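## Task

Pull the spring pin by its knob, lift the stand's post by 3 holes (roughly 8 cm) and push the pin back in to lock it there. Never let the post fall while the pin is out, and never bring it down quickly even when a gripper has it. Afterwards release everything and back the robots away. Neither robot may topple or be left leaning.

## Robot and tools

Robots: two identical Hello Robot Stretch 4 units, r1 and r2. Each has an omni-wheel base, a lift on a mast, one arm that telescopes forward, a wrist with yaw, pitch and roll, and a two-finger gripper. Each carries four cameras: rX_head_camera (420x560), rX_head_left_camera and rX_head_right_camera (fisheye, 420x672) and rX_wrist_camera (616x392). A robot is about 1.6 m tall; its base rim lies within 0.23 m of its base origin. Since the pin is spring-loaded and the post falls once the pin is out, a likely plan is for one robot to grip and hold or raise the post while the other pulls and reinserts the knob.

Frames: the base frame sits on the floor under the base centre, x forward, y left, z up. hand_pose is reported in it: the point between the fingers, 0.015 m back from the tips; its printed value can be somewhat wrong. With all wrist joints at zero the hand axes line up with the base axes. The odometry frame is the base frame as it was when the scene began; base_odometry only integrates wheel rotation (slip counts as motion), heading positive to the left, range -3.142 to 3.142. Every robot reports in its own frames, so relative placement of the two robots comes only from images, lidar_m and wrist_depth_mm.

execute_actions: argument actions is a list holding one action object or nothing (empty returns state and pictures only). Optional cameras: a list of camera names; omitted, null or ["all"] gives every camera, [] gives none, an unknown name rejects the call. The action object has keys r1 and/or r2. Under each: base, joints, or both, plus optional pace and contact_limits; or end_of_arm by itself. base holds exactly one relative command, measured from the robot's last reported state: translate_m (metres, forward positive, -2 to 2), strafe_m (metres, left positive, -2 to 2) or rotate_rad (radians, counter-clockwise seen from above positive, -3.2 to 3.2). joints holds absolute targets by name: lift_m 0 to 1.2 m (±0.004); arm_m 0 to 0.55 m (±0.004); wrist_yaw_rad -1.134 to 4.276 (0 straight ahead, positive left, 3.14 stowed backward, above 3.4 the arm may block it; ±0.02); wrist_pitch_rad -1.117 to 4.259 (0 level, 1.57 pointing down; ±0.05); wrist_roll_rad -1.117 to 4.259 (0 fingers level, positive turns clockwise as seen from behind the gripper; ±0.02); gripper_m 0 to 0.08 m finger gap (±0.002). pace is "slow", "default", "fast" or "max": base speeds 0.1/0.3/0.4/0.6 m/s and 1/2/3/4 rad/s, further limited when lift_m exceeds 0.2 (down to 0.3 m/s and 1 rad/s at 1.2). contact_limits is {"arm_m": value} from 0 (gentlest) to 0.75, default 0.5. end_of_arm "enable_torque" revives wrist or gripper motors that shut off. All motions in one action start together; an action runs at most 15 s. Joint targets outside range get clipped (reported); any other bad value or unknown key rejects the call with no motion. Parts you omit may still be driving toward earlier targets. If a result reports a stop, the remaining calls in that same reply are skipped. To unfold the wrist at a scene start, send lift_m 0.4 with wrist_yaw_rad 0.

wait: seconds from 0 to 10; nothing new is commanded, returns state and images. zoom_image: camera name plus region [x0, y0, x1, y1] in pixels of that camera's latest full image, at most 504 by 504. finished_scene: scene number 1 or 2; final, says whether the task succeeded, then loads the next scene and its task. Replying without any tool call ends everything.

Results: base_status and joint_status per motion: done, off_target (resting short and possibly still pushing), contact_stop_at_<key> (blocked; that part goes slack, a slack lift can sag under load), limit_stop_at_<name> (e.g. tilt above 6 degrees, own_body), time_out, torque_fault. on_its_own lists things not commanded this call; "held at" is a target, not a position. lidar_m: 12 distances in metres, 30-degree sectors, first straight ahead, then counter-clockwise (4th left, 7th behind, 10th right); "-" means nothing seen or closer than 0.25 m. wrist_depth_mm: 7x7 grid of median depths, 100 to 2000 mm, row by row from top left. turned_by_wheels vs turned_by_imu differing by over about 0.1 rad signals a collision or slip. base_tilt in degrees, forward and right positive, with a fixed offset up to about 1.5. motor_effort is percent of maximum, positive toward larger joint values, bracket is the peak; wheel_0/1/2 positive turn the base right. When gripping, command a gap smaller than the object; off_target afterward usually means something is held, and gripper effort moves away from 0.

Calibration: per camera, OpenCV-style K, D and T_world_to_cam (4x4, metres) mapping the carrying robot's base frame into the camera frame; small per-scene errors, larger for the wrist camera on an extended arm.

Avoid: letting the post fall or descend quickly; any robot-to-robot contact (once bases touch, even millimetres more is a hard press); tipping, especially turning or driving with over 1 kg held and arm_m above 0.2 or pushing hard with a high gripper; gripper effort staying over about 50 from 0 (motor cuts out and may drop the load); forcing the wrist against things; tilting the gripper up while rolled, which can trigger own_body stops.

Each tool is called after "Emit:" by a JSON object that holds its "api" and its "payload", one argument or row to a line.

## Session

Emit:
{"api": "execute_actions", "payload": {
  "actions": []
}}

Scene clock: 0.00 s.
r1.base_odometry: x=+0.000 y=+0.000 heading=+0.000 (m, m, rad; r1's odometry frame)
r1.turned_by_wheels: +0.000 (rad since the last result)
r1.turned_by_imu: +0.000 (rad since the last result)
r1.base_tilt: forward=-0.6 right=+0.0 (deg)
r1.lidar_m: 3.40 1.39 1.03 0.98 1.06 0.95 0.90 0.96 1.35 4.34 2.81 3.89
r1.base_status: not commanded
r1.joint_positions: lift_m=+0.293 arm_m=+0.003 wrist_yaw_rad=+3.177 wrist_pitch_rad=+0.016 wrist_roll_rad=-0.008 gripper_m=+0.040
r1.joint_status: not commanded
r1.motor_effort: lift_m=+20 arm_m=-1 wrist_yaw_rad=+0 wrist_pitch_rad=-8 wrist_roll_rad=-2 gripper_m=+0 wheel_0=+0 wheel_1=+0 wheel_2=+0 (%)
r1.hand_pose: x=-0.0419 y=+0.0799 z=+0.4681 quat_wxyz=(-0.018, -0.008, -0.004, +1.000) (m; r1's base frame)
r1.wrist_depth_mm: - 115 134 1025 991 976 976 / - 108 135 1025 1008 991 976 / - 116 136 1042 1025 991 976 / 138 138 279 1025 1025 1008 976 / 222 1078 1078 1042 1025 1008 976 / 223 1098 143 1042 144 1025 991 / 221 - - 1060 - - 991
r2.base_odometry: x=+0.000 y=+0.000 heading=+0.000 (m, m, rad; r2's odometry frame)
r2.turned_by_wheels: +0.000 (rad since the last result)
r2.turned_by_imu: +0.000 (rad since the last result)
r2.base_tilt: forward=-0.1 right=-0.3 (deg)
r2.lidar_m: 1.21 1.19 0.84 0.68 0.67 0.74 1.17 7.12 4.99 4.09 2.92 1.51
r2.base_status: not commanded
r2.joint_positions: lift_m=+0.237 arm_m=-0.003 wrist_yaw_rad=+3.216 wrist_pitch_rad=+0.003 wrist_roll_rad=-0.019 gripper_m=+0.040
r2.joint_status: not commanded
r2.motor_effort: lift_m=+22 arm_m=-1 wrist_yaw_rad=-1 wrist_pitch_rad=-6 wrist_roll_rad=+1 gripper_m=+1 wheel_0=+0 wheel_1=-1 wheel_2=+0 (%)
r2.hand_pose: x=-0.0502 y=+0.0714 z=+0.4150 quat_wxyz=(-0.037, -0.001, -0.010, +0.999) (m; r2's base frame)
r2.wrist_depth_mm: - - 138 - 1281 891 699 / - - 133 - 1308 891 699 / - 105 137 1756 1336 904 707 / - 132 140 - 1336 904 707 / 195 - - - 1336 917 707 / 197 1537 1537 1397 1118 831 707 / 192 1118 - 1078 149 - -
pictures: r1_head_camera, r1_head_left_camera, r1_head_right_camera, r1_wrist_camera, r2_head_camera, r2_head_left_camera, r2_head_right_camera, r2_wrist_camera
Images, in order (width x height): r1_head_camera 420x560, r1_head_left_camera 420x672, r1_head_right_camera 420x672, r1_wrist_camera 616x392, r2_head_camera 420x560, r2_head_left_camera 420x672, r2_head_right_camera 420x672, r2_wrist_camera 616x392.

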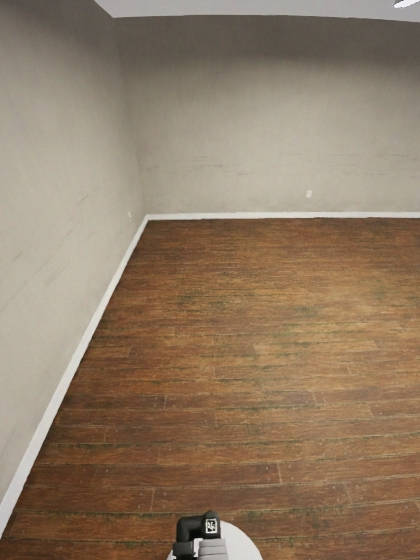

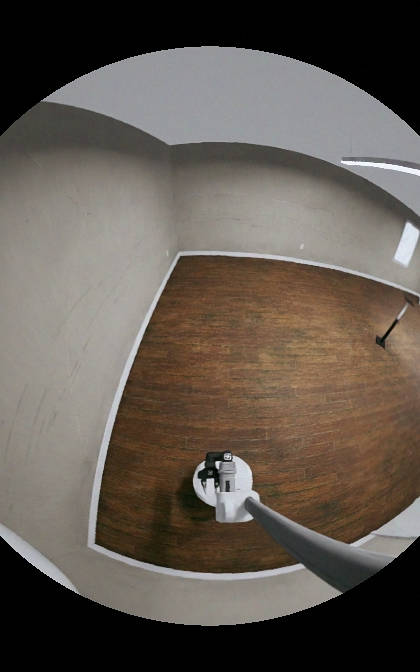

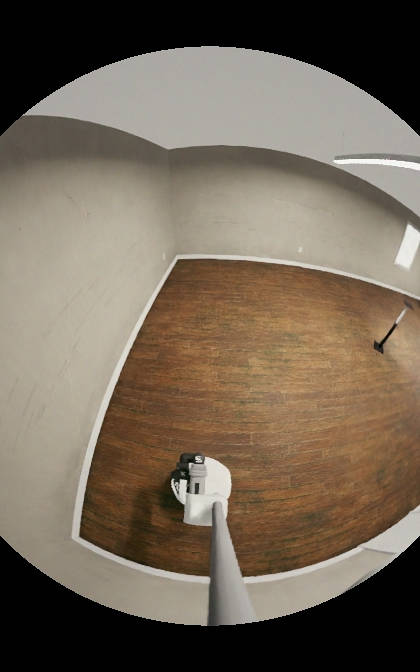

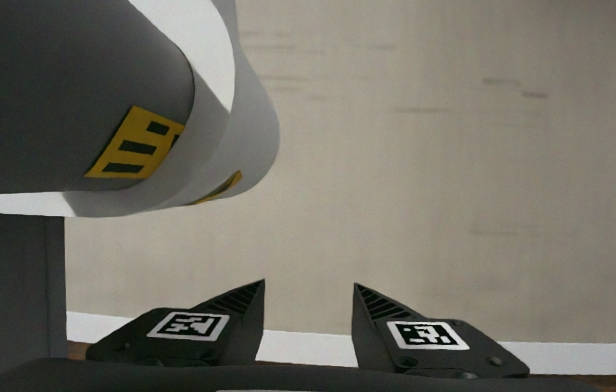

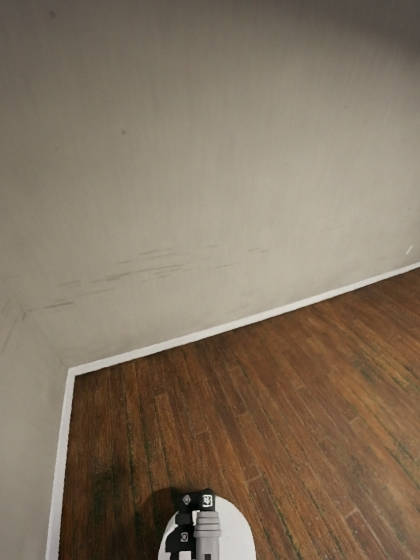

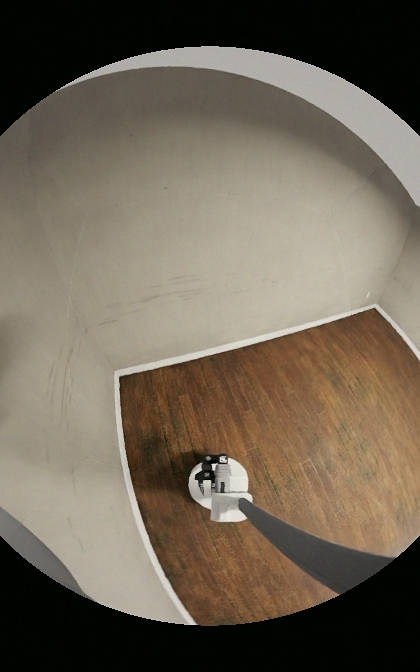

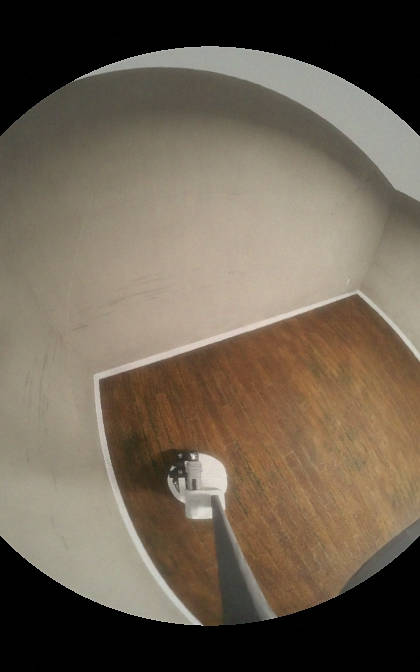

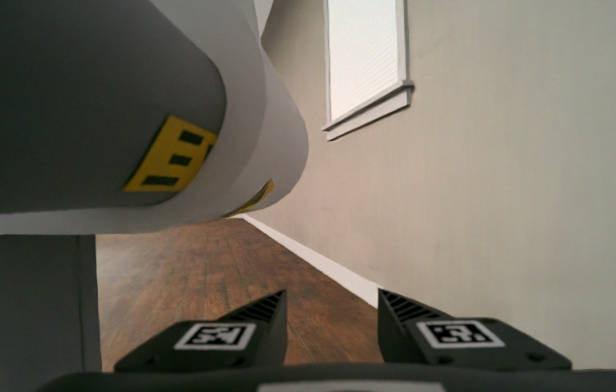

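Emit:
{"api": "execute_actions", "payload": {
  "actions": [
    {"r1": {"base": {"rotate_rad": -1.05}, "joints": {"wrist_yaw_rad": 0, "lift_m": 0.4}, "pace": "fast"}, "r2": {"base": {"rotate_rad": -2.4}, "joints": {"wrist_yaw_rad": 0, "lift_m": 0.4}, "pace": "fast"}}
  ],
  "cameras": ["r1_head_camera", "r2_head_camera"]
}}

Scene clock: 9.23 s.
r1.base_odometry: x=+0.000 y=+0.000 heading=-1.050 (m, m, rad; r1's odometry frame)
r1.turned_by_wheels: -1.050 (rad since the last result)
r1.turned_by_imu: -1.043 (rad since the last result)
r1.base_tilt: forward=-0.3 right=-0.1 (deg)
r1.lidar_m: 2.83 3.90 3.44 1.36 1.04 1.00 1.06 0.94 0.91 0.96 1.39 4.33
r1.base_status: done
r1.joint_positions: lift_m=+0.400 arm_m=+0.003 wrist_yaw_rad=+0.000 wrist_pitch_rad=+0.016 wrist_roll_rad=-0.008 gripper_m=+0.040
r1.joint_status: all done
r1.motor_effort: lift_m=+23(25) arm_m=-1(0) wrist_yaw_rad=-2(7) wrist_pitch_rad=-8(7) wrist_roll_rad=-1(0) gripper_m=+1(1) wheel_0=+0(10) wheel_1=+1(10) wheel_2=+0(6) (%)
r1.hand_pose: x=+0.3864 y=-0.0873 z=+0.5744 quat_wxyz=(+1.000, -0.004, +0.008, +0.000) (m; r1's base frame)
r1.wrist_depth_mm: - - - - - - - / - - - - - - - / - - - - - - - / - - - - - - - / - - - - - - - / 1618 1661 143 1756 145 1808 1808 / 1229 - - 1336 - - 1281
r2.base_odometry: x=+0.000 y=+0.000 heading=-2.400 (m, m, rad; r2's odometry frame)
r2.turned_by_wheels: -2.400 (rad since the last result)
r2.turned_by_imu: -2.360 (rad since the last result)
r2.base_tilt: forward=-0.1 right=-0.3 (deg)
r2.lidar_m: 6.54 4.36 4.05 1.94 1.30 1.19 1.12 0.73 0.67 0.66 0.86 1.76
r2.base_status: done
r2.joint_positions: lift_m=+0.400 arm_m=-0.002 wrist_yaw_rad=+0.000 wrist_pitch_rad=+0.003 wrist_roll_rad=-0.019 gripper_m=+0.040
r2.joint_status: all done
r2.motor_effort: lift_m=+26(29) arm_m=+0(0) wrist_yaw_rad=-2(7) wrist_pitch_rad=-6(6) wrist_roll_rad=+1(2) gripper_m=+0(1) wheel_0=+0(7) wheel_1=+1(11) wheel_2=-1(10) (%)
r2.hand_pose: x=+0.3811 y=-0.0873 z=+0.5772 quat_wxyz=(+1.000, -0.010, +0.002, +0.000) (m; r2's base frame)
r2.wrist_depth_mm: - - - - - - - / - - - - - - - / - - - - - - - / - - - - - - - / - - - - - - - / - - - 1808 1618 1863 1863 / 1397 1499 - 1430 149 - -
pictures: r1_head_camera, r2_head_camera
Images, in order (width x height): r1_head_camera 420x560, r2_head_camera 420x560.

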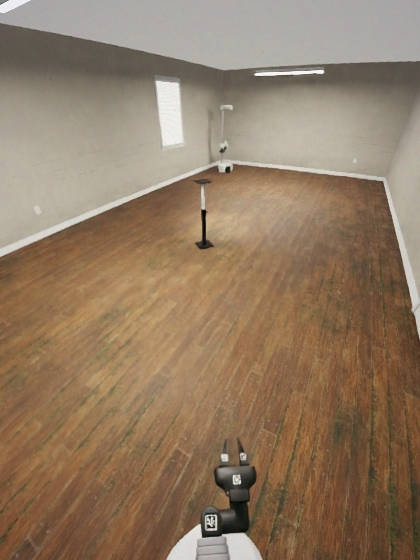

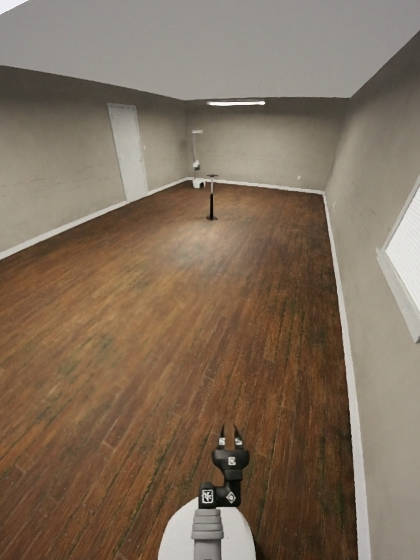

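Emit:
{"api": "zoom_image", "payload": {
  "camera": "r1_head_camera",
  "region": [160, 170, 250, 260]
}}

Emit:
{"api": "zoom_image", "payload": {
  "camera": "r2_head_camera",
  "region": [180, 165, 245, 230]
}}

Region (160, 170, 250, 260) of r1_head_camera's 420x560 image, scaled by 5.600, with more detail than that image has.

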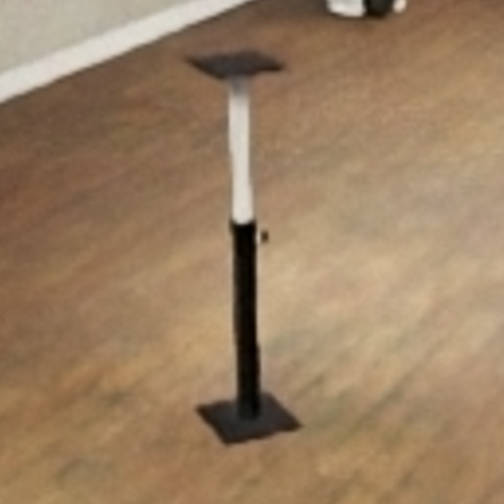

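Region (180, 165, 245, 230) of r2_head_camera's 420x560 image, scaled by 7.754, with more detail than that image has.

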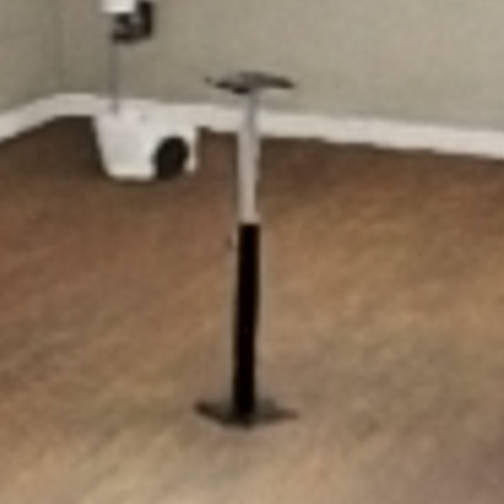

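Emit:
{"api": "execute_actions", "payload": {
  "actions": [
    {"r1": {"base": {"translate_m": 1.9}, "pace": "max"}, "r2": {"base": {"translate_m": 2.0}, "pace": "max"}}
  ],
  "cameras": ["r1_head_camera", "r2_head_camera", "r1_wrist_camera"]
}}

Scene clock: 20.40 s.
r1.base_odometry: x=+0.946 y=-1.648 heading=-1.050 (m, m, rad; r1's odometry frame)
r1.turned_by_wheels: +0.000 (rad since the last result)
r1.turned_by_imu: -0.006 (rad since the last result)
r1.base_tilt: forward=-0.5 right=+0.0 (deg)
r1.lidar_m: 0.89 2.87 2.77 2.96 2.72 2.61 2.66 1.98 1.89 2.04 2.88 6.12
r1.base_status: done
r1.joint_positions: lift_m=+0.400 arm_m=+0.003 wrist_yaw_rad=+0.000 wrist_pitch_rad=+0.016 wrist_roll_rad=-0.008 gripper_m=+0.040
r1.joint_status: not commanded
r1.motor_effort: lift_m=+22(24) arm_m=+0(0) wrist_yaw_rad=+0(2) wrist_pitch_rad=-8(7) wrist_roll_rad=-1(1) gripper_m=+1(0) wheel_0=-1(7) wheel_1=+0(8) wheel_2=+1(13) (%)
r1.hand_pose: x=+0.3863 y=-0.0874 z=+0.5745 quat_wxyz=(+1.000, -0.004, +0.008, +0.000) (m; r1's base frame)
r1.wrist_depth_mm: - - - - - - - / - - - - - - - / - - - - - - - / - - - - - - - / - - - - - - - / 1618 1708 143 1661 144 1863 1863 / 1229 - - 1229 - - 1281
r2.base_odometry: x=-1.474 y=-1.351 heading=-2.400 (m, m, rad; r2's odometry frame)
r2.turned_by_wheels: +0.000 (rad since the last result)
r2.turned_by_imu: -0.004 (rad since the last result)
r2.base_tilt: forward=-0.2 right=-0.3 (deg)
r2.lidar_m: 2.30 3.52 3.25 3.29 3.28 3.01 2.41 1.57 1.43 1.50 1.91 4.08
r2.base_status: done
r2.joint_positions: lift_m=+0.400 arm_m=-0.002 wrist_yaw_rad=+0.000 wrist_pitch_rad=+0.003 wrist_roll_rad=-0.019 gripper_m=+0.040
r2.joint_status: not commanded
r2.motor_effort: lift_m=+24(26) arm_m=+0(1) wrist_yaw_rad=-2(2) wrist_pitch_rad=-6(6) wrist_roll_rad=+1(2) gripper_m=+0(1) wheel_0=-2(6) wheel_1=-1(8) wheel_2=+0(12) (%)
r2.hand_pose: x=+0.3811 y=-0.0874 z=+0.5773 quat_wxyz=(+1.000, -0.010, +0.001, +0.000) (m; r2's base frame)
r2.wrist_depth_mm: - - - - - - - / - - - - - - - / - - - - - - - / - - - - - - - / - - - - - - - / - - - 1808 1661 1921 1808 / 1430 1499 - 1430 149 - -
pictures: r1_head_camera, r1_wrist_camera, r2_head_camera
camera_calibration (this result's frames):
r1_wrist_camera: T_world_to_cam=[[-0.000498011, -0.999477, 0.0323368, -0.108373], [-0.0636436, -0.0322395, -0.997452, 0.640754], [0.997973, -0.00255477, -0.0635942, -0.202819], [0, 0, 0, 1]] pos_world=[0.243133, -0.0881765, 0.629727]
Images, in order (width x height): r1_head_camera 420x560, r1_wrist_camera 616x392, r2_head_camera 420x560.

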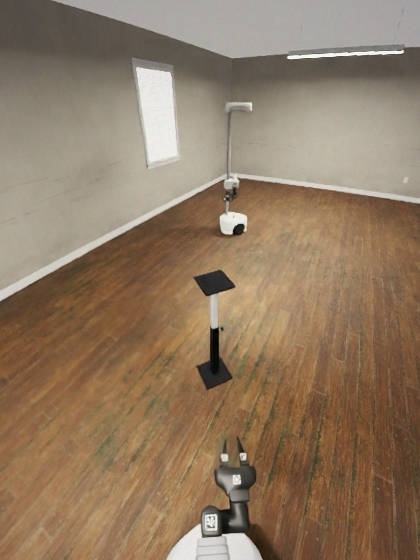

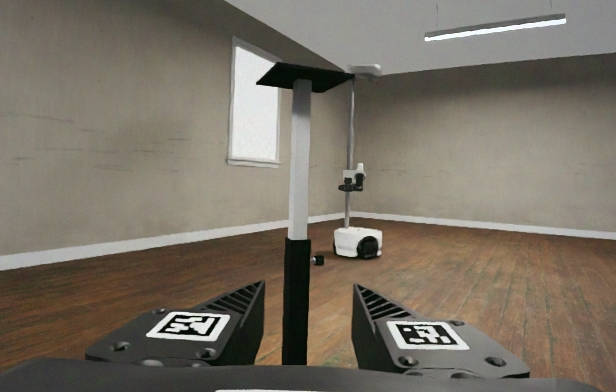

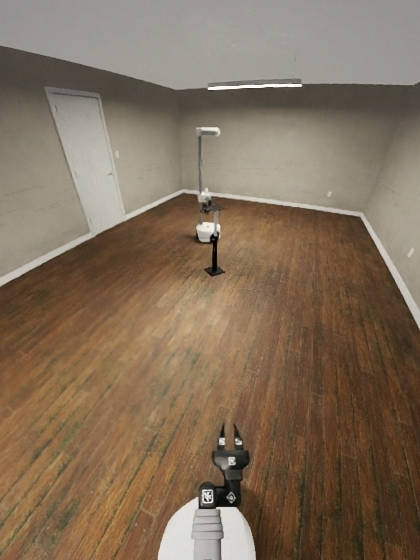

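Emit:
{"api": "zoom_image", "payload": {
  "camera": "r1_head_camera",
  "region": [150, 260, 290, 400]
}}

Emit:
{"api": "zoom_image", "payload": {
  "camera": "r1_wrist_camera",
  "region": [200, 50, 420, 300]
}}

Region (150, 260, 290, 400) of r1_head_camera's 420x560 image, scaled by 3.600, with more detail than that image has.

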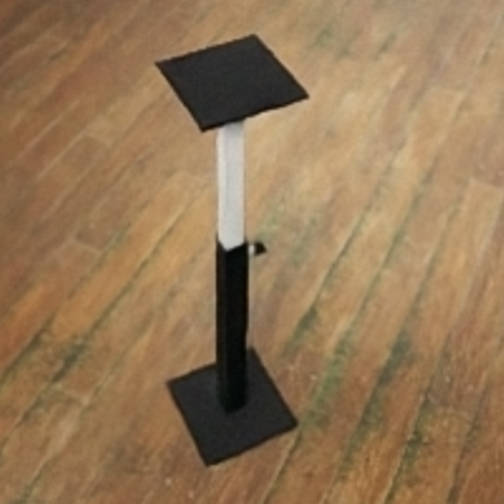

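Region (200, 50, 420, 300) of r1_wrist_camera's 616x392 image, scaled by 2.016; it fills the left 444 columns of this view, and the rest is white.

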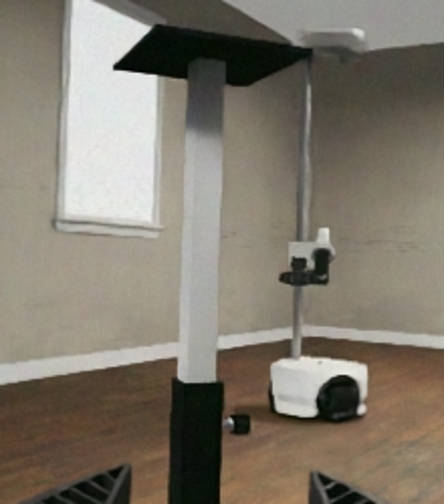

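Emit:
{"api": "execute_actions", "payload": {
  "actions": [
    {"r1": {"base": {"rotate_rad": 0.358}, "joints": {"lift_m": 0.49, "gripper_m": 0.08}, "pace": "fast"}, "r2": {"base": {"rotate_rad": 0.265}, "joints": {"lift_m": 0.27, "gripper_m": 0.06}, "pace": "fast"}}
  ],
  "cameras": []
}}

Emit:
{"api": "execute_actions", "payload": {
  "actions": [
    {"r1": {"base": {"strafe_m": -0.346}, "pace": "fast"}, "r2": {"base": {"translate_m": 2.0}, "pace": "max"}}
  ],
  "cameras": []
}}

Emit:
{"api": "execute_actions", "payload": {
  "actions": [
    {"r1": {"base": {"translate_m": 0.25}, "pace": "fast"}, "r2": {"base": {"rotate_rad": -1.285}, "pace": "fast"}}
  ],
  "cameras": ["r1_head_camera", "r2_head_camera", "r1_wrist_camera", "r2_wrist_camera"]
}}

Scene clock: 69.53 s.
r1.base_odometry: x=+0.946 y=-1.648 heading=-0.692 (m, m, rad; r1's odometry frame)
r1.turned_by_wheels: +0.358 (rad since the last result)
r1.turned_by_imu: +0.354 (rad since the last result)
r1.base_tilt: forward=-0.5 right=+0.0 (deg)
r1.lidar_m: 3.02 2.77 2.83 2.84 2.63 2.63 2.12 1.89 1.94 2.49 5.17 0.89
r1.base_status: done
r1.joint_positions: lift_m=+0.490 arm_m=+0.003 wrist_yaw_rad=+0.000 wrist_pitch_rad=+0.016 wrist_roll_rad=-0.008 gripper_m=+0.080
r1.joint_status: all done
r1.motor_effort: lift_m=+23(26) arm_m=+0(0) wrist_yaw_rad=-1(1) wrist_pitch_rad=-7(8) wrist_roll_rad=+0(1) gripper_m=+3(1) wheel_0=+1(6) wheel_1=+1(8) wheel_2=+1(7) (%)
r1.hand_pose: x=+0.3864 y=-0.0874 z=+0.6644 quat_wxyz=(+1.000, -0.004, +0.008, +0.000) (m; r1's base frame)
r1.wrist_depth_mm: - - - - - - - / - - - - - - - / - - - - - - - / - - - - - - - / - - - - - - - / 1983 134 164 - 1708 676 - / - - 1366 1499 162 - -
r2.base_odometry: x=-1.474 y=-1.351 heading=-2.135 (m, m, rad; r2's odometry frame)
r2.turned_by_wheels: +0.265 (rad since the last result)
r2.turned_by_imu: +0.260 (rad since the last result)
r2.base_tilt: forward=-0.1 right=-0.3 (deg)
r2.lidar_m: 3.15 3.29 3.25 3.57 3.02 3.01 1.86 1.44 1.43 1.61 2.54 2.31
r2.base_status: done
r2.joint_positions: lift_m=+0.270 arm_m=-0.002 wrist_yaw_rad=+0.000 wrist_pitch_rad=+0.003 wrist_roll_rad=-0.019 gripper_m=+0.060
r2.joint_status: all done
r2.motor_effort: lift_m=+16(23) arm_m=-1(0) wrist_yaw_rad=-2(2) wrist_pitch_rad=-6(5) wrist_roll_rad=+1(1) gripper_m=+2(1) wheel_0=+2(2) wheel_1=+1(7) wheel_2=+2(9) (%)
r2.hand_pose: x=+0.3811 y=-0.0874 z=+0.4480 quat_wxyz=(+1.000, -0.010, +0.001, +0.000) (m; r2's base frame)
r2.wrist_depth_mm: - - - - - - - / - - - - - - - / - - - - - - - / - - - - - - - / - - - - - - - / 1618 1576 155 1576 1397 1499 1464 / 1138 - 124 1138 1025 - -
pictures: none
No camera images: the call's "cameras" was empty. Leave "cameras" out to get every camera's image.

Scene clock: 74.53 s.
r1.base_odometry: x=+0.725 y=-1.914 heading=-0.691 (m, m, rad; r1's odometry frame)
r1.turned_by_wheels: +0.000 (rad since the last result)
r1.turned_by_imu: -0.001 (rad since the last result)
r1.base_tilt: forward=-0.4 right=+0.0 (deg)
r1.lidar_m: 0.80 2.99 3.03 3.19 2.89 2.89 1.86 1.67 1.72 2.19 0.94 0.88
r1.base_status: done
r1.joint_positions: lift_m=+0.490 arm_m=+0.003 wrist_yaw_rad=+0.000 wrist_pitch_rad=+0.016 wrist_roll_rad=-0.008 gripper_m=+0.080
r1.joint_status: not commanded
r1.motor_effort: lift_m=+24(23) arm_m=+0(0) wrist_yaw_rad=+0(0) wrist_pitch_rad=-8(7) wrist_roll_rad=+0(0) gripper_m=+3(3) wheel_0=+0(12) wheel_1=+3(9) wheel_2=+1(0) (%)
r1.hand_pose: x=+0.3863 y=-0.0874 z=+0.6644 quat_wxyz=(+1.000, -0.004, +0.008, +0.000) (m; r1's base frame)
r1.wrist_depth_mm: - - - - - - - / - - - - - - - / - - - - - - - / - - - - - - - / - - - - - - 891 / 1921 135 164 1863 1756 - 1863 / - - 1397 1430 161 - -
r2.base_odometry: x=-2.543 y=-3.042 heading=-2.135 (m, m, rad; r2's odometry frame)
r2.turned_by_wheels: +0.000 (rad since the last result)
r2.turned_by_imu: -0.003 (rad since the last result)
r2.base_tilt: forward=-0.1 right=-0.3 (deg)
r2.lidar_m: 2.45 2.04 2.02 2.23 3.43 4.56 3.44 2.73 2.71 2.95 0.67 0.91
r2.base_status: done
r2.joint_positions: lift_m=+0.270 arm_m=-0.002 wrist_yaw_rad=+0.000 wrist_pitch_rad=+0.003 wrist_roll_rad=-0.019 gripper_m=+0.060
r2.joint_status: not commanded
r2.motor_effort: lift_m=+16(16) arm_m=+0(1) wrist_yaw_rad=-2(2) wrist_pitch_rad=-5(6) wrist_roll_rad=+1(1) gripper_m=+1(1) wheel_0=-1(8) wheel_1=+0(8) wheel_2=+0(13) (%)
r2.hand_pose: x=+0.3811 y=-0.0874 z=+0.4480 quat_wxyz=(+1.000, -0.010, +0.001, +0.000) (m; r2's base frame)
r2.wrist_depth_mm: 1618 1921 - - - - - / 1618 1921 - - - 931 640 / 1618 1921 - - - - - / 1618 1863 - - - - - / 1618 1863 - - - - - / 1576 1618 155 1576 1397 866 842 / 1138 - 124 1138 1042 - -
pictures: none
No camera images: the call's "cameras" was empty. Leave "cameras" out to get every camera's image.

Scene clock: 76.47 s.
r1.base_odometry: x=+0.918 y=-2.074 heading=-0.691 (m, m, rad; r1's odometry frame)
r1.turned_by_wheels: +0.000 (rad since the last result)
r1.turned_by_imu: -0.001 (rad since the last result)
r1.base_tilt: forward=-0.5 right=-0.1 (deg)
r1.lidar_m: 0.57 2.79 2.82 3.33 3.03 3.09 2.11 1.88 1.91 2.46 0.91 0.91
r1.base_status: done
r1.joint_positions: lift_m=+0.490 arm_m=+0.003 wrist_yaw_rad=+0.000 wrist_pitch_rad=+0.016 wrist_roll_rad=-0.008 gripper_m=+0.080
r1.joint_status: not commanded
r1.motor_effort: lift_m=+24(24) arm_m=+0(0) wrist_yaw_rad=+0(0) wrist_pitch_rad=-7(7) wrist_roll_rad=-1(2) gripper_m=+3(2) wheel_0=-2(3) wheel_1=+0(7) wheel_2=+2(13) (%)
r1.hand_pose: x=+0.3863 y=-0.0874 z=+0.6644 quat_wxyz=(+1.000, -0.004, +0.008, +0.000) (m; r1's base frame)
r1.wrist_depth_mm: - - - - - - - / - - - 410 - - - / - - - - - - - / - - - - - - - / - - - - - - - / 1983 134 164 1863 1756 - - / - - 1336 1430 162 - -
r2.base_odometry: x=-2.543 y=-3.042 heading=+2.863 (m, m, rad; r2's odometry frame)
r2.turned_by_wheels: -1.285 (rad since the last result)
r2.turned_by_imu: -1.264 (rad since the last result)
r2.base_tilt: forward=-0.1 right=-0.3 (deg)
r2.lidar_m: 0.67 0.77 0.97 2.14 2.01 2.04 2.70 4.57 4.21 2.88 2.70 2.76
r2.base_status: done
r2.joint_positions: lift_m=+0.270 arm_m=-0.002 wrist_yaw_rad=+0.000 wrist_pitch_rad=+0.003 wrist_roll_rad=-0.019 gripper_m=+0.060
r2.joint_status: not commanded
r2.motor_effort: lift_m=+17(17) arm_m=+0(1) wrist_yaw_rad=-1(2) wrist_pitch_rad=-6(6) wrist_roll_rad=+1(2) gripper_m=+0(1) wheel_0=+0(8) wheel_1=+2(9) wheel_2=-2(10) (%)
r2.hand_pose: x=+0.3811 y=-0.0874 z=+0.4479 quat_wxyz=(+1.000, -0.010, +0.001, +0.000) (m; r2's base frame)
r2.wrist_depth_mm: - - - - - - - / - - - - - - - / - - - - - - - / - - - - - - - / - - - - - - - / 1576 1618 155 1618 1397 1499 1499 / 1078 - 124 1138 1060 - -
pictures: r1_head_camera, r1_wrist_camera, r2_head_camera, r2_wrist_camera
camera_calibration (this result's frames):
r1_wrist_camera: T_world_to_cam=[[-0.000508176, -0.999477, 0.0323368, -0.111276], [-0.0636441, -0.0322389, -0.997452, 0.730374], [0.997973, -0.00256492, -0.0635944, -0.197106], [0, 0, 0, 1]] pos_world=[0.243133, -0.0881772, 0.719576]
r2_wrist_camera: T_world_to_cam=[[0.0206229, -0.999778, -0.00429328, -0.0801088], [0.00288651, 0.00435371, -0.999986, 0.502945], [0.999783, 0.0206102, 0.00297566, -0.232915], [0, 0, 0, 1]] pos_world=[0.233065, -0.0774803, 0.503287]
Images, in order (width x height): r1_head_camera 420x560, r1_wrist_camera 616x392, r2_head_camera 420x560, r2_wrist_camera 616x392.

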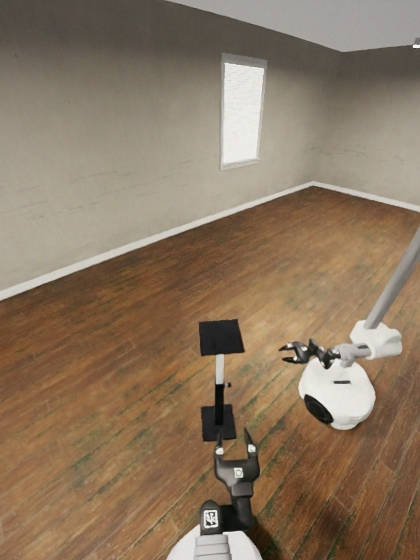

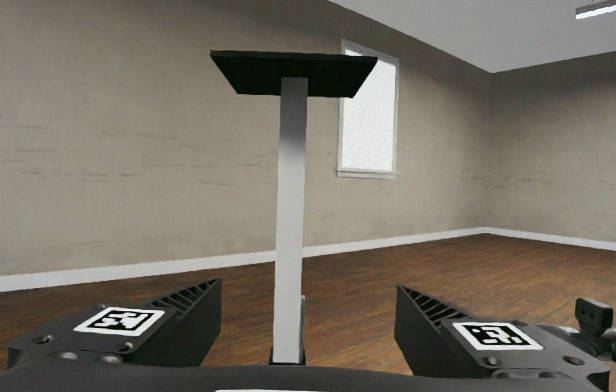

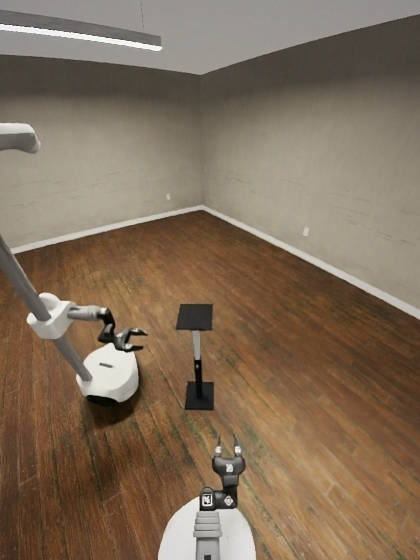

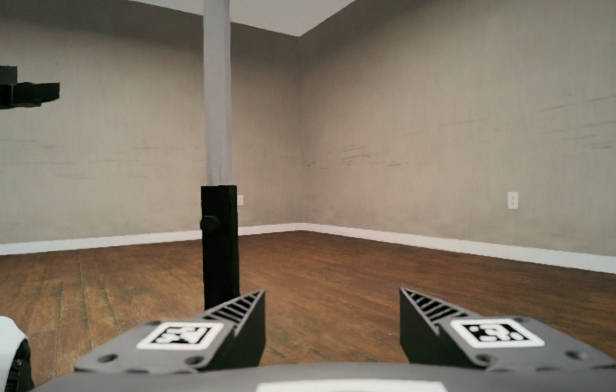

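Emit:
{"api": "zoom_image", "payload": {
  "camera": "r2_wrist_camera",
  "region": [140, 100, 340, 300]
}}

Emit:
{"api": "zoom_image", "payload": {
  "camera": "r2_head_camera",
  "region": [130, 290, 270, 430]
}}

Region (140, 100, 340, 300) of r2_wrist_camera's 616x392 image, scaled by 2.520.

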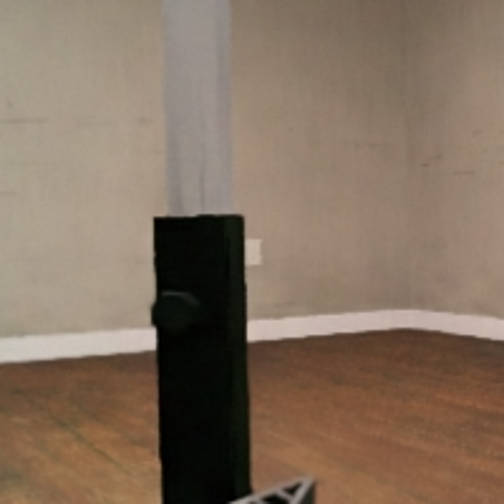

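Region (130, 290, 270, 430) of r2_head_camera's 420x560 image, scaled by 3.600, with more detail than that image has.

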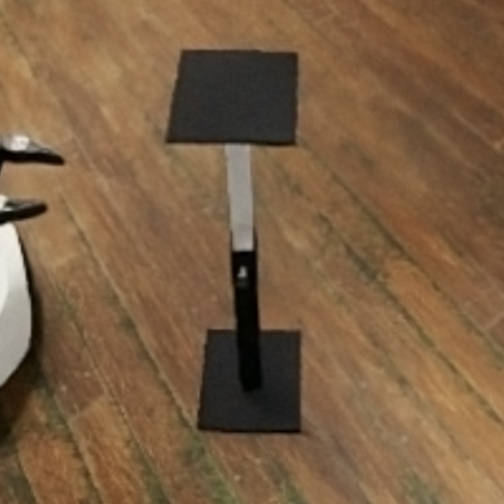

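Emit:
{"api": "execute_actions", "payload": {
  "actions": [
    {"r1": {"base": {"strafe_m": 0.021}, "joints": {"arm_m": 0.08}, "pace": "fast"}, "r2": {"base": {"strafe_m": 0.14}, "joints": {"lift_m": 0.295, "arm_m": 0.12}, "pace": "fast"}}
  ],
  "cameras": ["r1_wrist_camera", "r2_wrist_camera"]
}}

Scene clock: 105.60 s.
r1.base_odometry: x=+0.931 y=-2.058 heading=-0.691 (m, m, rad; r1's odometry frame)
r1.turned_by_wheels: +0.000 (rad since the last result)
r1.turned_by_imu: -0.001 (rad since the last result)
r1.base_tilt: forward=-0.4 right=-0.1 (deg)
r1.lidar_m: 0.55 2.78 2.84 3.31 3.03 3.07 2.11 1.90 1.94 2.48 0.77 0.58
r1.base_status: done
r1.joint_positions: lift_m=+0.490 arm_m=+0.079 wrist_yaw_rad=+0.000 wrist_pitch_rad=+0.016 wrist_roll_rad=-0.008 gripper_m=+0.080
r1.joint_status: all done
r1.motor_effort: lift_m=+23(23) arm_m=+6(7) wrist_yaw_rad=-1(1) wrist_pitch_rad=-7(7) wrist_roll_rad=-1(0) gripper_m=+2(2) wheel_0=+2(7) wheel_1=+0(10) wheel_2=+0(4) (%)
r1.hand_pose: x=+0.4624 y=-0.0874 z=+0.6644 quat_wxyz=(+1.000, -0.004, +0.008, +0.000) (m; r1's base frame)
r1.wrist_depth_mm: - - - 317 314 - - / - - - 394 - - - / - - - - - - - / - - - - - - - / - - - - - - - / 1983 135 164 1756 1708 - - / - - 1366 1397 162 - -
r2.base_odometry: x=-2.582 y=-3.176 heading=+2.863 (m, m, rad; r2's odometry frame)
r2.turned_by_wheels: +0.000 (rad since the last result)
r2.turned_by_imu: -0.002 (rad since the last result)
r2.base_tilt: forward=-0.1 right=-0.3 (deg)
r2.lidar_m: 0.66 0.72 2.98 2.01 1.90 1.95 2.53 4.66 4.33 3.01 2.82 2.88
r2.base_status: done
r2.joint_positions: lift_m=+0.295 arm_m=+0.119 wrist_yaw_rad=+0.000 wrist_pitch_rad=+0.003 wrist_roll_rad=-0.019 gripper_m=+0.060
r2.joint_status: all done
r2.motor_effort: lift_m=+27(26) arm_m=+9(9) wrist_yaw_rad=-2(0) wrist_pitch_rad=-6(7) wrist_roll_rad=+1(1) gripper_m=+0(1) wheel_0=+1(13) wheel_1=-1(12) wheel_2=+0(1) (%)
r2.hand_pose: x=+0.5021 y=-0.0874 z=+0.4722 quat_wxyz=(+1.000, -0.010, +0.001, +0.000) (m; r2's base frame)
r2.wrist_depth_mm: 439 - - - - - - / 397 469 - - - - - / - - - - - - - / - - - - - - - / - - - - - - - / 1661 1661 155 1397 1464 1576 1537 / 1118 - 124 1118 1098 - -
pictures: r1_wrist_camera, r2_wrist_camera
camera_calibration (this result's frames):
r1_wrist_camera: T_world_to_cam=[[-0.000310728, -0.999477, 0.0323368, -0.111287], [-0.0636144, -0.0322515, -0.997453, 0.735206], [0.997975, -0.00236702, -0.0635711, -0.273], [0, 0, 0, 1]] pos_world=[0.319183, -0.0881634, 0.719578]
r2_wrist_camera: T_world_to_cam=[[0.0209185, -0.999772, -0.0042936, -0.0825853], [0.00286666, 0.0043545, -0.999986, 0.526835], [0.999777, 0.0209059, 0.0029571, -0.353938], [0, 0, 0, 1]] pos_world=[0.354076, -0.0774612, 0.527519]
Images, in order (width x height): r1_wrist_camera 616x392, r2_wrist_camera 616x392.

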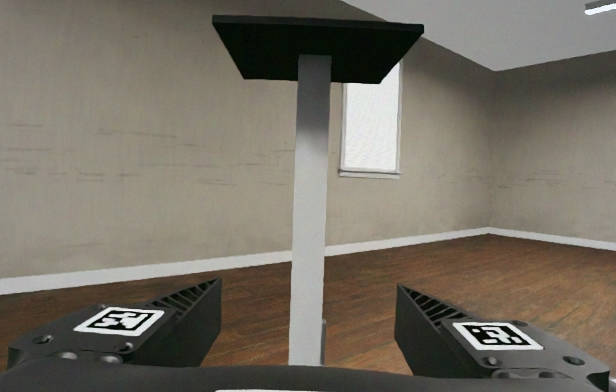

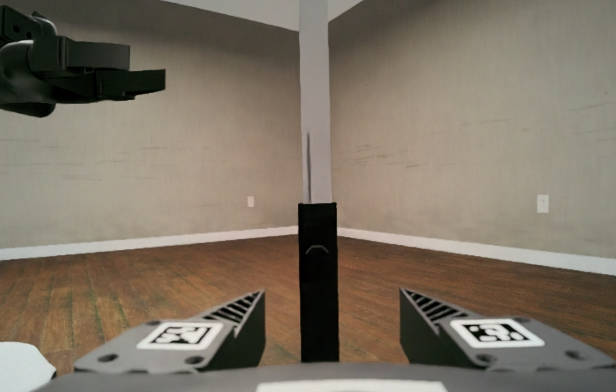

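Emit:
{"api": "execute_actions", "payload": {
  "actions": [
    {"r1": {"base": {"translate_m": 0.205}}, "r2": {"base": {"translate_m": 0.1}, "joints": {"arm_m": 0.19}}}
  ],
  "cameras": ["r1_wrist_camera", "r2_wrist_camera", "r1_head_camera"]
}}

Scene clock: 131.23 s.
r1.base_odometry: x=+1.089 y=-2.188 heading=-0.691 (m, m, rad; r1's odometry frame)
r1.turned_by_wheels: +0.000 (rad since the last result)
r1.turned_by_imu: -0.002 (rad since the last result)
r1.base_tilt: forward=-0.4 right=+0.0 (deg)
r1.lidar_m: 0.36 2.60 2.64 3.35 3.14 3.21 2.30 2.05 2.12 0.79 0.49 0.37
r1.base_status: done
r1.joint_positions: lift_m=+0.490 arm_m=+0.079 wrist_yaw_rad=+0.000 wrist_pitch_rad=+0.016 wrist_roll_rad=-0.008 gripper_m=+0.080
r1.joint_status: not commanded
r1.motor_effort: lift_m=+23(24) arm_m=+6(6) wrist_yaw_rad=-1(1) wrist_pitch_rad=-7(7) wrist_roll_rad=-1(1) gripper_m=+3(1) wheel_0=+1(6) wheel_1=+2(7) wheel_2=+1(7) (%)
r1.hand_pose: x=+0.4624 y=-0.0874 z=+0.6644 quat_wxyz=(+1.000, -0.004, +0.008, +0.000) (m; r1's base frame)
r1.wrist_depth_mm: 1921 - - 131 - - - / 1921 - - 131 - - - / 1921 - - 132 - - - / - - - 133 - - - / - - - 134 - - - / 1921 135 164 135 1756 - - / - - 1430 136 162 - -
r2.base_odometry: x=-2.678 y=-3.149 heading=+2.864 (m, m, rad; r2's odometry frame)
r2.turned_by_wheels: +0.000 (rad since the last result)
r2.turned_by_imu: -0.001 (rad since the last result)
r2.base_tilt: forward=-0.1 right=-0.2 (deg)
r2.lidar_m: 0.58 0.63 3.05 2.05 1.96 2.02 2.62 4.75 4.27 2.95 2.77 2.83
r2.base_status: done
r2.joint_positions: lift_m=+0.295 arm_m=+0.189 wrist_yaw_rad=+0.000 wrist_pitch_rad=+0.003 wrist_roll_rad=-0.019 gripper_m=+0.060
r2.joint_status: all done
r2.motor_effort: lift_m=+26(26) arm_m=+8(8) wrist_yaw_rad=-2(0) wrist_pitch_rad=-6(5) wrist_roll_rad=+1(1) gripper_m=+2(1) wheel_0=-1(6) wheel_1=+2(6) wheel_2=+1(7) (%)
r2.hand_pose: x=+0.5721 y=-0.0874 z=+0.4722 quat_wxyz=(+1.000, -0.010, +0.001, +0.000) (m; r2's base frame)
r2.wrist_depth_mm: 258 265 286 225 - - - / - - - 227 - - - / - - - 227 - - - / - - - 226 - - - / - - - 219 - - - / 1661 1661 155 220 1464 1537 1537 / 1205 - 124 221 1098 - -
pictures: r1_head_camera, r1_wrist_camera, r2_wrist_camera
camera_calibration (this result's frames):
r1_wrist_camera: T_world_to_cam=[[-0.000385678, -0.999477, 0.0323367, -0.111268], [-0.0636168, -0.0322467, -0.997453, 0.735207], [0.997974, -0.00244186, -0.0635711, -0.273007], [0, 0, 0, 1]] pos_world=[0.319183, -0.0881686, 0.719578]
r2_wrist_camera: T_world_to_cam=[[0.0208486, -0.999773, -0.00429345, -0.0840248], [0.00287583, 0.00435433, -0.999986, 0.526631], [0.999779, 0.0208359, 0.00296596, -0.42394], [0, 0, 0, 1]] pos_world=[0.424084, -0.0774657, 0.52752]
Images, in order (width x height): r1_head_camera 420x560, r1_wrist_camera 616x392, r2_wrist_camera 616x392.

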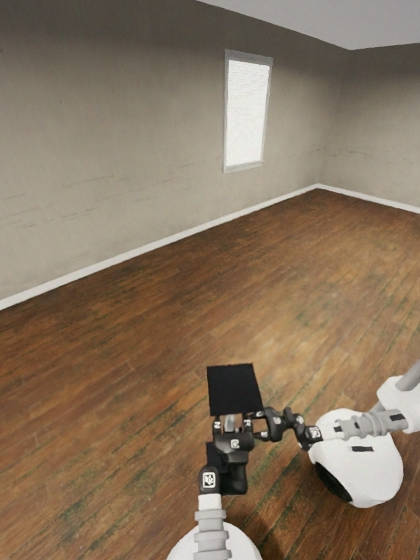

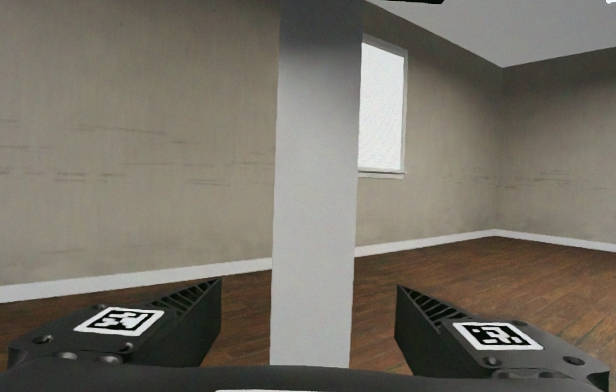

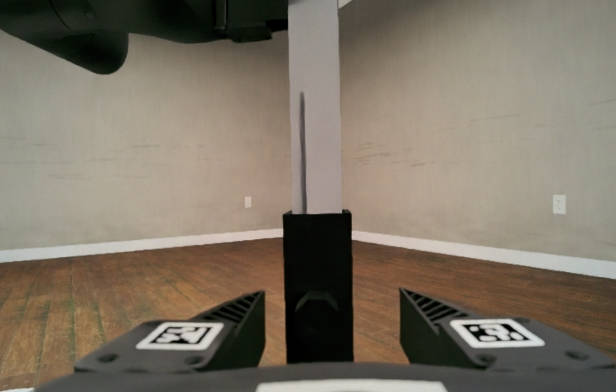

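Emit:
{"api": "execute_actions", "payload": {
  "actions": [
    {"r1": {"joints": {"arm_m": 0.092}}, "r2": {"base": {"strafe_m": 0.007}, "joints": {"arm_m": 0.238}, "contact_limits": {"arm_m": 0.2}}}
  ],
  "cameras": ["r1_wrist_camera", "r2_wrist_camera"]
}}

Scene clock: 142.60 s.
r1.base_odometry: x=+1.089 y=-2.188 heading=-0.691 (m, m, rad; r1's odometry frame)
r1.turned_by_wheels: +0.000 (rad since the last result)
r1.turned_by_imu: -0.001 (rad since the last result)
r1.base_tilt: forward=-0.5 right=-0.1 (deg)
r1.lidar_m: 0.36 2.63 2.65 3.35 3.16 3.20 2.29 2.06 2.13 0.79 0.49 0.38
r1.base_status: not commanded
r1.joint_positions: lift_m=+0.490 arm_m=+0.091 wrist_yaw_rad=+0.000 wrist_pitch_rad=+0.016 wrist_roll_rad=-0.008 gripper_m=+0.080
r1.joint_status: all done
r1.motor_effort: lift_m=+23(23) arm_m=+7(7) wrist_yaw_rad=+1(1) wrist_pitch_rad=-6(7) wrist_roll_rad=-1(1) gripper_m=+2(3) wheel_0=+1(1) wheel_1=+2(1) wheel_2=+1(1) (%)
r1.hand_pose: x=+0.4744 y=-0.0874 z=+0.6644 quat_wxyz=(+1.000, -0.004, +0.008, +0.000) (m; r1's base frame)
r1.wrist_depth_mm: 1921 - - 119 - - - / 1921 - - 120 - - - / 1983 - - 121 - - - / - - - 121 - - - / - - - 122 - - - / 1921 135 164 123 1756 - - / - - 1397 124 161 - -
r2.base_odometry: x=-2.680 y=-3.156 heading=+2.864 (m, m, rad; r2's odometry frame)
r2.turned_by_wheels: +0.000 (rad since the last result)
r2.turned_by_imu: -0.001 (rad since the last result)
r2.base_tilt: forward=-0.1 right=-0.3 (deg)
r2.lidar_m: 0.57 0.63 3.02 2.07 1.95 2.00 2.61 4.74 4.30 2.97 2.74 0.59
r2.base_status: done
r2.joint_positions: lift_m=+0.295 arm_m=+0.237 wrist_yaw_rad=+0.000 wrist_pitch_rad=+0.003 wrist_roll_rad=-0.019 gripper_m=+0.060
r2.joint_status: all done
r2.motor_effort: lift_m=+27(26) arm_m=+8(9) wrist_yaw_rad=-2(1) wrist_pitch_rad=-6(6) wrist_roll_rad=+2(1) gripper_m=+2(4) wheel_0=+2(5) wheel_1=+0(10) wheel_2=+0(0) (%)
r2.contact_limits: arm_m 0.2
r2.hand_pose: x=+0.6201 y=-0.0874 z=+0.4722 quat_wxyz=(+1.000, -0.010, +0.001, +0.000) (m; r2's base frame)
r2.wrist_depth_mm: 270 - - 178 - - - / - - - 179 - - - / - - - 179 - - - / - - - 179 - - - / - - - 171 - - - / 1661 1661 155 172 171 1576 1499 / 1182 - 124 172 148 - -
pictures: r1_wrist_camera, r2_wrist_camera
camera_calibration (this result's frames):
r1_wrist_camera: T_world_to_cam=[[-0.000481366, -0.999477, 0.0323367, -0.111238], [-0.06362, -0.0322406, -0.997453, 0.735969], [0.997974, -0.0025374, -0.0635712, -0.284945], [0, 0, 0, 1]] pos_world=[0.331137, -0.0881753, 0.719578]
r2_wrist_camera: T_world_to_cam=[[0.0208173, -0.999774, -0.00429324, -0.0850128], [0.00288126, 0.00435415, -0.999986, 0.52649], [0.999779, 0.0208046, 0.00297125, -0.471926], [0, 0, 0, 1]] pos_world=[0.472075, -0.0774677, 0.52752]
Images, in order (width x height): r1_wrist_camera 616x392, r2_wrist_camera 616x392.

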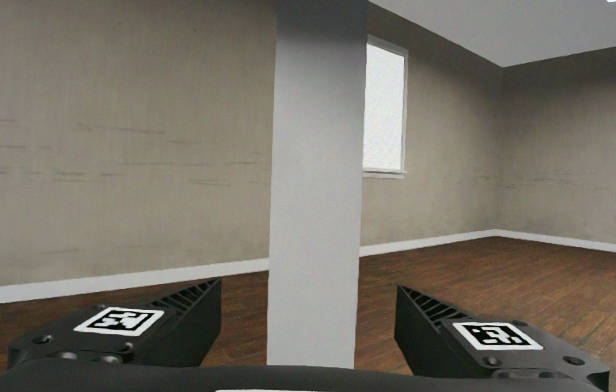

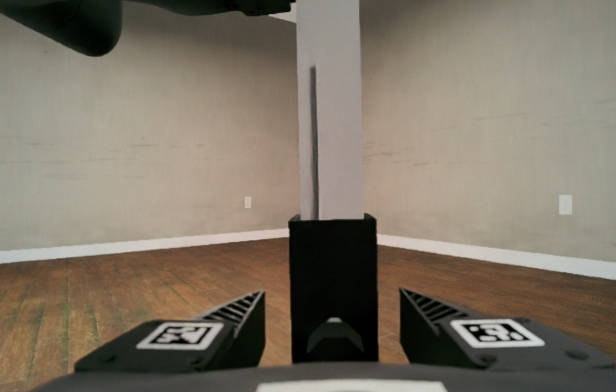

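Emit:
{"api": "execute_actions", "payload": {
  "actions": [
    {"r1": {"joints": {"gripper_m": 0.0}}, "r2": {"joints": {"gripper_m": 0.0}}}
  ],
  "cameras": ["r1_wrist_camera", "r2_wrist_camera"]
}}

Scene clock: 146.60 s.
r1.base_odometry: x=+1.089 y=-2.188 heading=-0.691 (m, m, rad; r1's odometry frame)
r1.turned_by_wheels: +0.000 (rad since the last result)
r1.turned_by_imu: -0.001 (rad since the last result)
r1.base_tilt: forward=-0.5 right=+0.0 (deg)
r1.lidar_m: 0.35 2.62 2.66 3.38 3.17 3.21 2.28 2.07 2.11 0.77 0.49 0.38
r1.base_status: not commanded
r1.joint_positions: lift_m=+0.490 arm_m=+0.091 wrist_yaw_rad=+0.000 wrist_pitch_rad=+0.016 wrist_roll_rad=-0.007 gripper_m=+0.029
r1.joint_status: gripper_m off_target (ended at +0.029, target +0.000)
r1.on_its_own: gripper_m is held at +0.023, not at your +0.000, by its contact guard: the fingers met something
r1.motor_effort: lift_m=+23(23) arm_m=+6(7) wrist_yaw_rad=-1(2) wrist_pitch_rad=-6(7) wrist_roll_rad=-4(4) gripper_m=-42(44) wheel_0=+0(1) wheel_1=+1(2) wheel_2=+1(1) (%)
r1.hand_pose: x=+0.4744 y=-0.0874 z=+0.6644 quat_wxyz=(+1.000, -0.004, +0.008, +0.000) (m; r1's base frame)
r1.wrist_depth_mm: 1921 - - 119 - - - / 1983 - - 119 - - - / 1983 - - 121 - - - / - - - 121 - - - / - - - 122 - - - / 1863 1983 144 123 145 - - / 1430 - - 124 - 1499 1464
r2.base_odometry: x=-2.680 y=-3.156 heading=+2.864 (m, m, rad; r2's odometry frame)
r2.turned_by_wheels: +0.000 (rad since the last result)
r2.turned_by_imu: -0.001 (rad since the last result)
r2.base_tilt: forward=-0.1 right=-0.3 (deg)
r2.lidar_m: 0.55 0.61 3.04 2.05 1.95 2.02 2.59 4.74 4.29 2.96 2.76 0.61
r2.base_status: not commanded
r2.joint_positions: lift_m=+0.295 arm_m=+0.237 wrist_yaw_rad=-0.001 wrist_pitch_rad=+0.003 wrist_roll_rad=-0.019 gripper_m=+0.019
r2.joint_status: gripper_m off_target (ended at +0.019, target +0.000)
r2.on_its_own: gripper_m is held at +0.015, not at your +0.000, by its contact guard: the fingers met something
r2.motor_effort: lift_m=+27(26) arm_m=+8(8) wrist_yaw_rad=+0(1) wrist_pitch_rad=-6(6) wrist_roll_rad=+0(1) gripper_m=-41(39) wheel_0=+1(2) wheel_1=+0(0) wheel_2=+0(0) (%)
r2.hand_pose: x=+0.6201 y=-0.0876 z=+0.4722 quat_wxyz=(+1.000, -0.009, +0.001, +0.000) (m; r2's base frame)
r2.wrist_depth_mm: 270 - - 178 - - - / - - - 179 - - - / - - - 179 - - - / - - - 179 - - - / - - - 172 - - - / 1661 1661 1618 170 154 1576 1499 / 1182 1205 - - - - 1098
pictures: r1_wrist_camera, r2_wrist_camera
camera_calibration (this result's frames):
r1_wrist_camera: T_world_to_cam=[[-0.000455025, -0.999513, 0.031201, -0.11049], [-0.0635001, -0.0311092, -0.997497, 0.736071], [0.997982, -0.00243515, -0.0634551, -0.285093], [0, 0, 0, 1]] pos_world=[0.331208, -0.088232, 0.719585]
r2_wrist_camera: T_world_to_cam=[[0.0199735, -0.999789, -0.00475921, -0.0844491], [0.00287645, 0.00481761, -0.999984, 0.526532], [0.999796, 0.0199595, 0.00297206, -0.471966], [0, 0, 0, 1]] pos_world=[0.472042, -0.0775478, 0.527524]
Images, in order (width x height): r1_wrist_camera 616x392, r2_wrist_camera 616x392.

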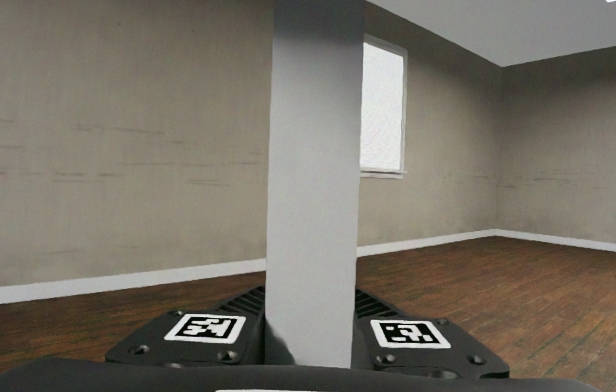

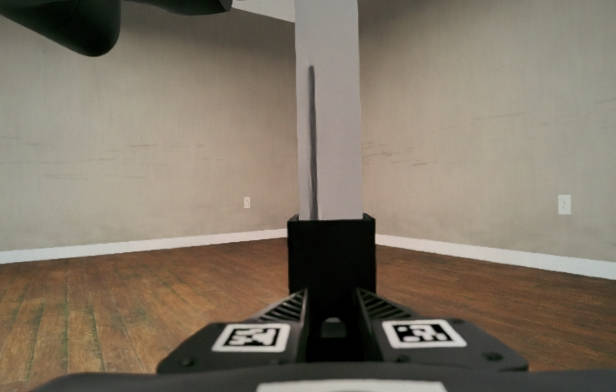

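Emit:
{"api": "execute_actions", "payload": {
  "actions": [
    {"r1": {"joints": {"lift_m": 0.492}, "pace": "slow"}, "r2": {"joints": {"arm_m": 0.217}, "pace": "slow"}}
  ],
  "cameras": ["r1_wrist_camera", "r2_wrist_camera"]
}}

Scene clock: 151.37 s.
r1.base_odometry: x=+1.089 y=-2.188 heading=-0.691 (m, m, rad; r1's odometry frame)
r1.turned_by_wheels: +0.000 (rad since the last result)
r1.turned_by_imu: -0.001 (rad since the last result)
r1.base_tilt: forward=-0.4 right=+0.1 (deg)
r1.lidar_m: 0.36 2.61 2.65 3.36 3.14 3.19 2.31 2.08 2.12 0.77 0.46 0.39
r1.base_status: not commanded
r1.joint_positions: lift_m=+0.491 arm_m=+0.091 wrist_yaw_rad=+0.000 wrist_pitch_rad=+0.020 wrist_roll_rad=-0.007 gripper_m=+0.029
r1.joint_status: all done
r1.on_its_own: gripper_m is held at +0.023, not at your +0.000, by its contact guard: the fingers met something
r1.motor_effort: lift_m=+26(26) arm_m=+5(6) wrist_yaw_rad=+0(1) wrist_pitch_rad=-17(17) wrist_roll_rad=-2(5) gripper_m=-42(41) wheel_0=+0(0) wheel_1=+1(2) wheel_2=+1(1) (%)
r1.hand_pose: x=+0.4745 y=-0.0873 z=+0.6655 quat_wxyz=(+1.000, -0.004, +0.010, +0.000) (m; r1's base frame)
r1.wrist_depth_mm: 1921 - - 118 - - - / 1983 - - 119 - - - / 1983 - - 120 - - - / 1983 - - 121 - - - / - - - 122 - - - / 1808 1863 144 123 145 - - / 1430 - - 124 - 1499 1430
r2.base_odometry: x=-2.680 y=-3.156 heading=+2.864 (m, m, rad; r2's odometry frame)
r2.turned_by_wheels: +0.000 (rad since the last result)
r2.turned_by_imu: -0.001 (rad since the last result)
r2.base_tilt: forward=-0.1 right=-0.3 (deg)
r2.lidar_m: 0.57 0.63 3.03 2.03 1.95 2.01 2.61 4.73 4.27 2.93 2.76 0.61
r2.base_status: not commanded
r2.joint_positions: lift_m=+0.295 arm_m=+0.220 wrist_yaw_rad=+0.004 wrist_pitch_rad=+0.003 wrist_roll_rad=-0.019 gripper_m=+0.019
r2.joint_status: all done
r2.on_its_own: gripper_m is held at +0.015, not at your +0.000, by its contact guard: the fingers met something; wrist_yaw_rad is at rest, and its effort (-14) is outside its rest range (-13 to +13)
r2.motor_effort: lift_m=+26(26) arm_m=-16(16) wrist_yaw_rad=-14(14) wrist_pitch_rad=-6(8) wrist_roll_rad=+0(1) gripper_m=-38(41) wheel_0=-4(4) wheel_1=-2(2) wheel_2=+6(6) (%)
r2.hand_pose: x=+0.6038 y=-0.0865 z=+0.4721 quat_wxyz=(+1.000, -0.009, +0.002, +0.002) (m; r2's base frame)
r2.wrist_depth_mm: 271 - - 194 - - - / - - - 195 - - - / - - - 195 - - - / - - - 195 - - - / - - - 187 - - - / 1661 1661 1661 159 154 1576 1537 / 1160 1205 - - - - 1118
pictures: r1_wrist_camera, r2_wrist_camera
camera_calibration (this result's frames):
r1_wrist_camera: T_world_to_cam=[[-0.0000393984, -0.999514, 0.0311889, -0.110647], [-0.0669388, -0.0311163, -0.997272, 0.73862], [0.997757, -0.00212704, -0.066905, -0.282714], [0, 0, 0, 1]] pos_world=[0.331518, -0.0882112, 0.721141]
r2_wrist_camera: T_world_to_cam=[[0.0249268, -0.999679, -0.00454569, -0.0861516], [0.00267605, 0.00461381, -0.999986, 0.52664], [0.999686, 0.0249142, 0.0027902, -0.455119], [0, 0, 0, 1]] pos_world=[0.455714, -0.0772148, 0.527511]
Images, in order (width x height): r1_wrist_camera 616x392, r2_wrist_camera 616x392.

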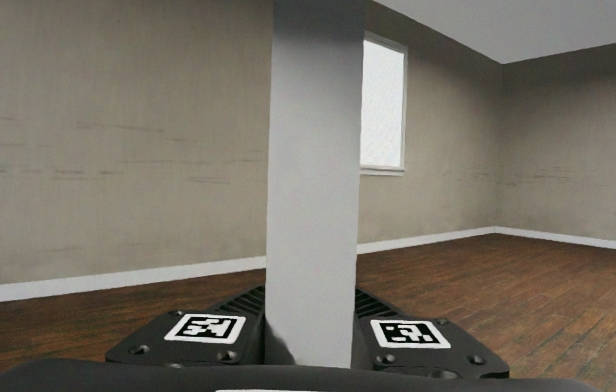

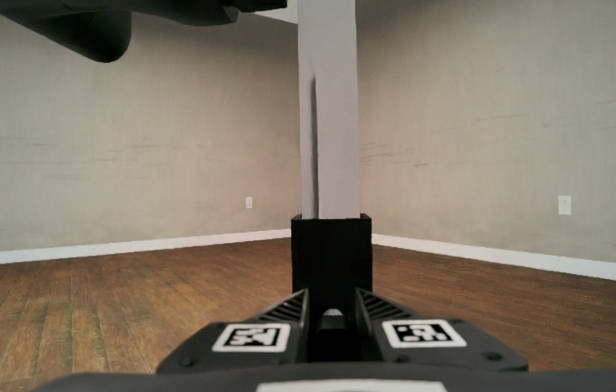

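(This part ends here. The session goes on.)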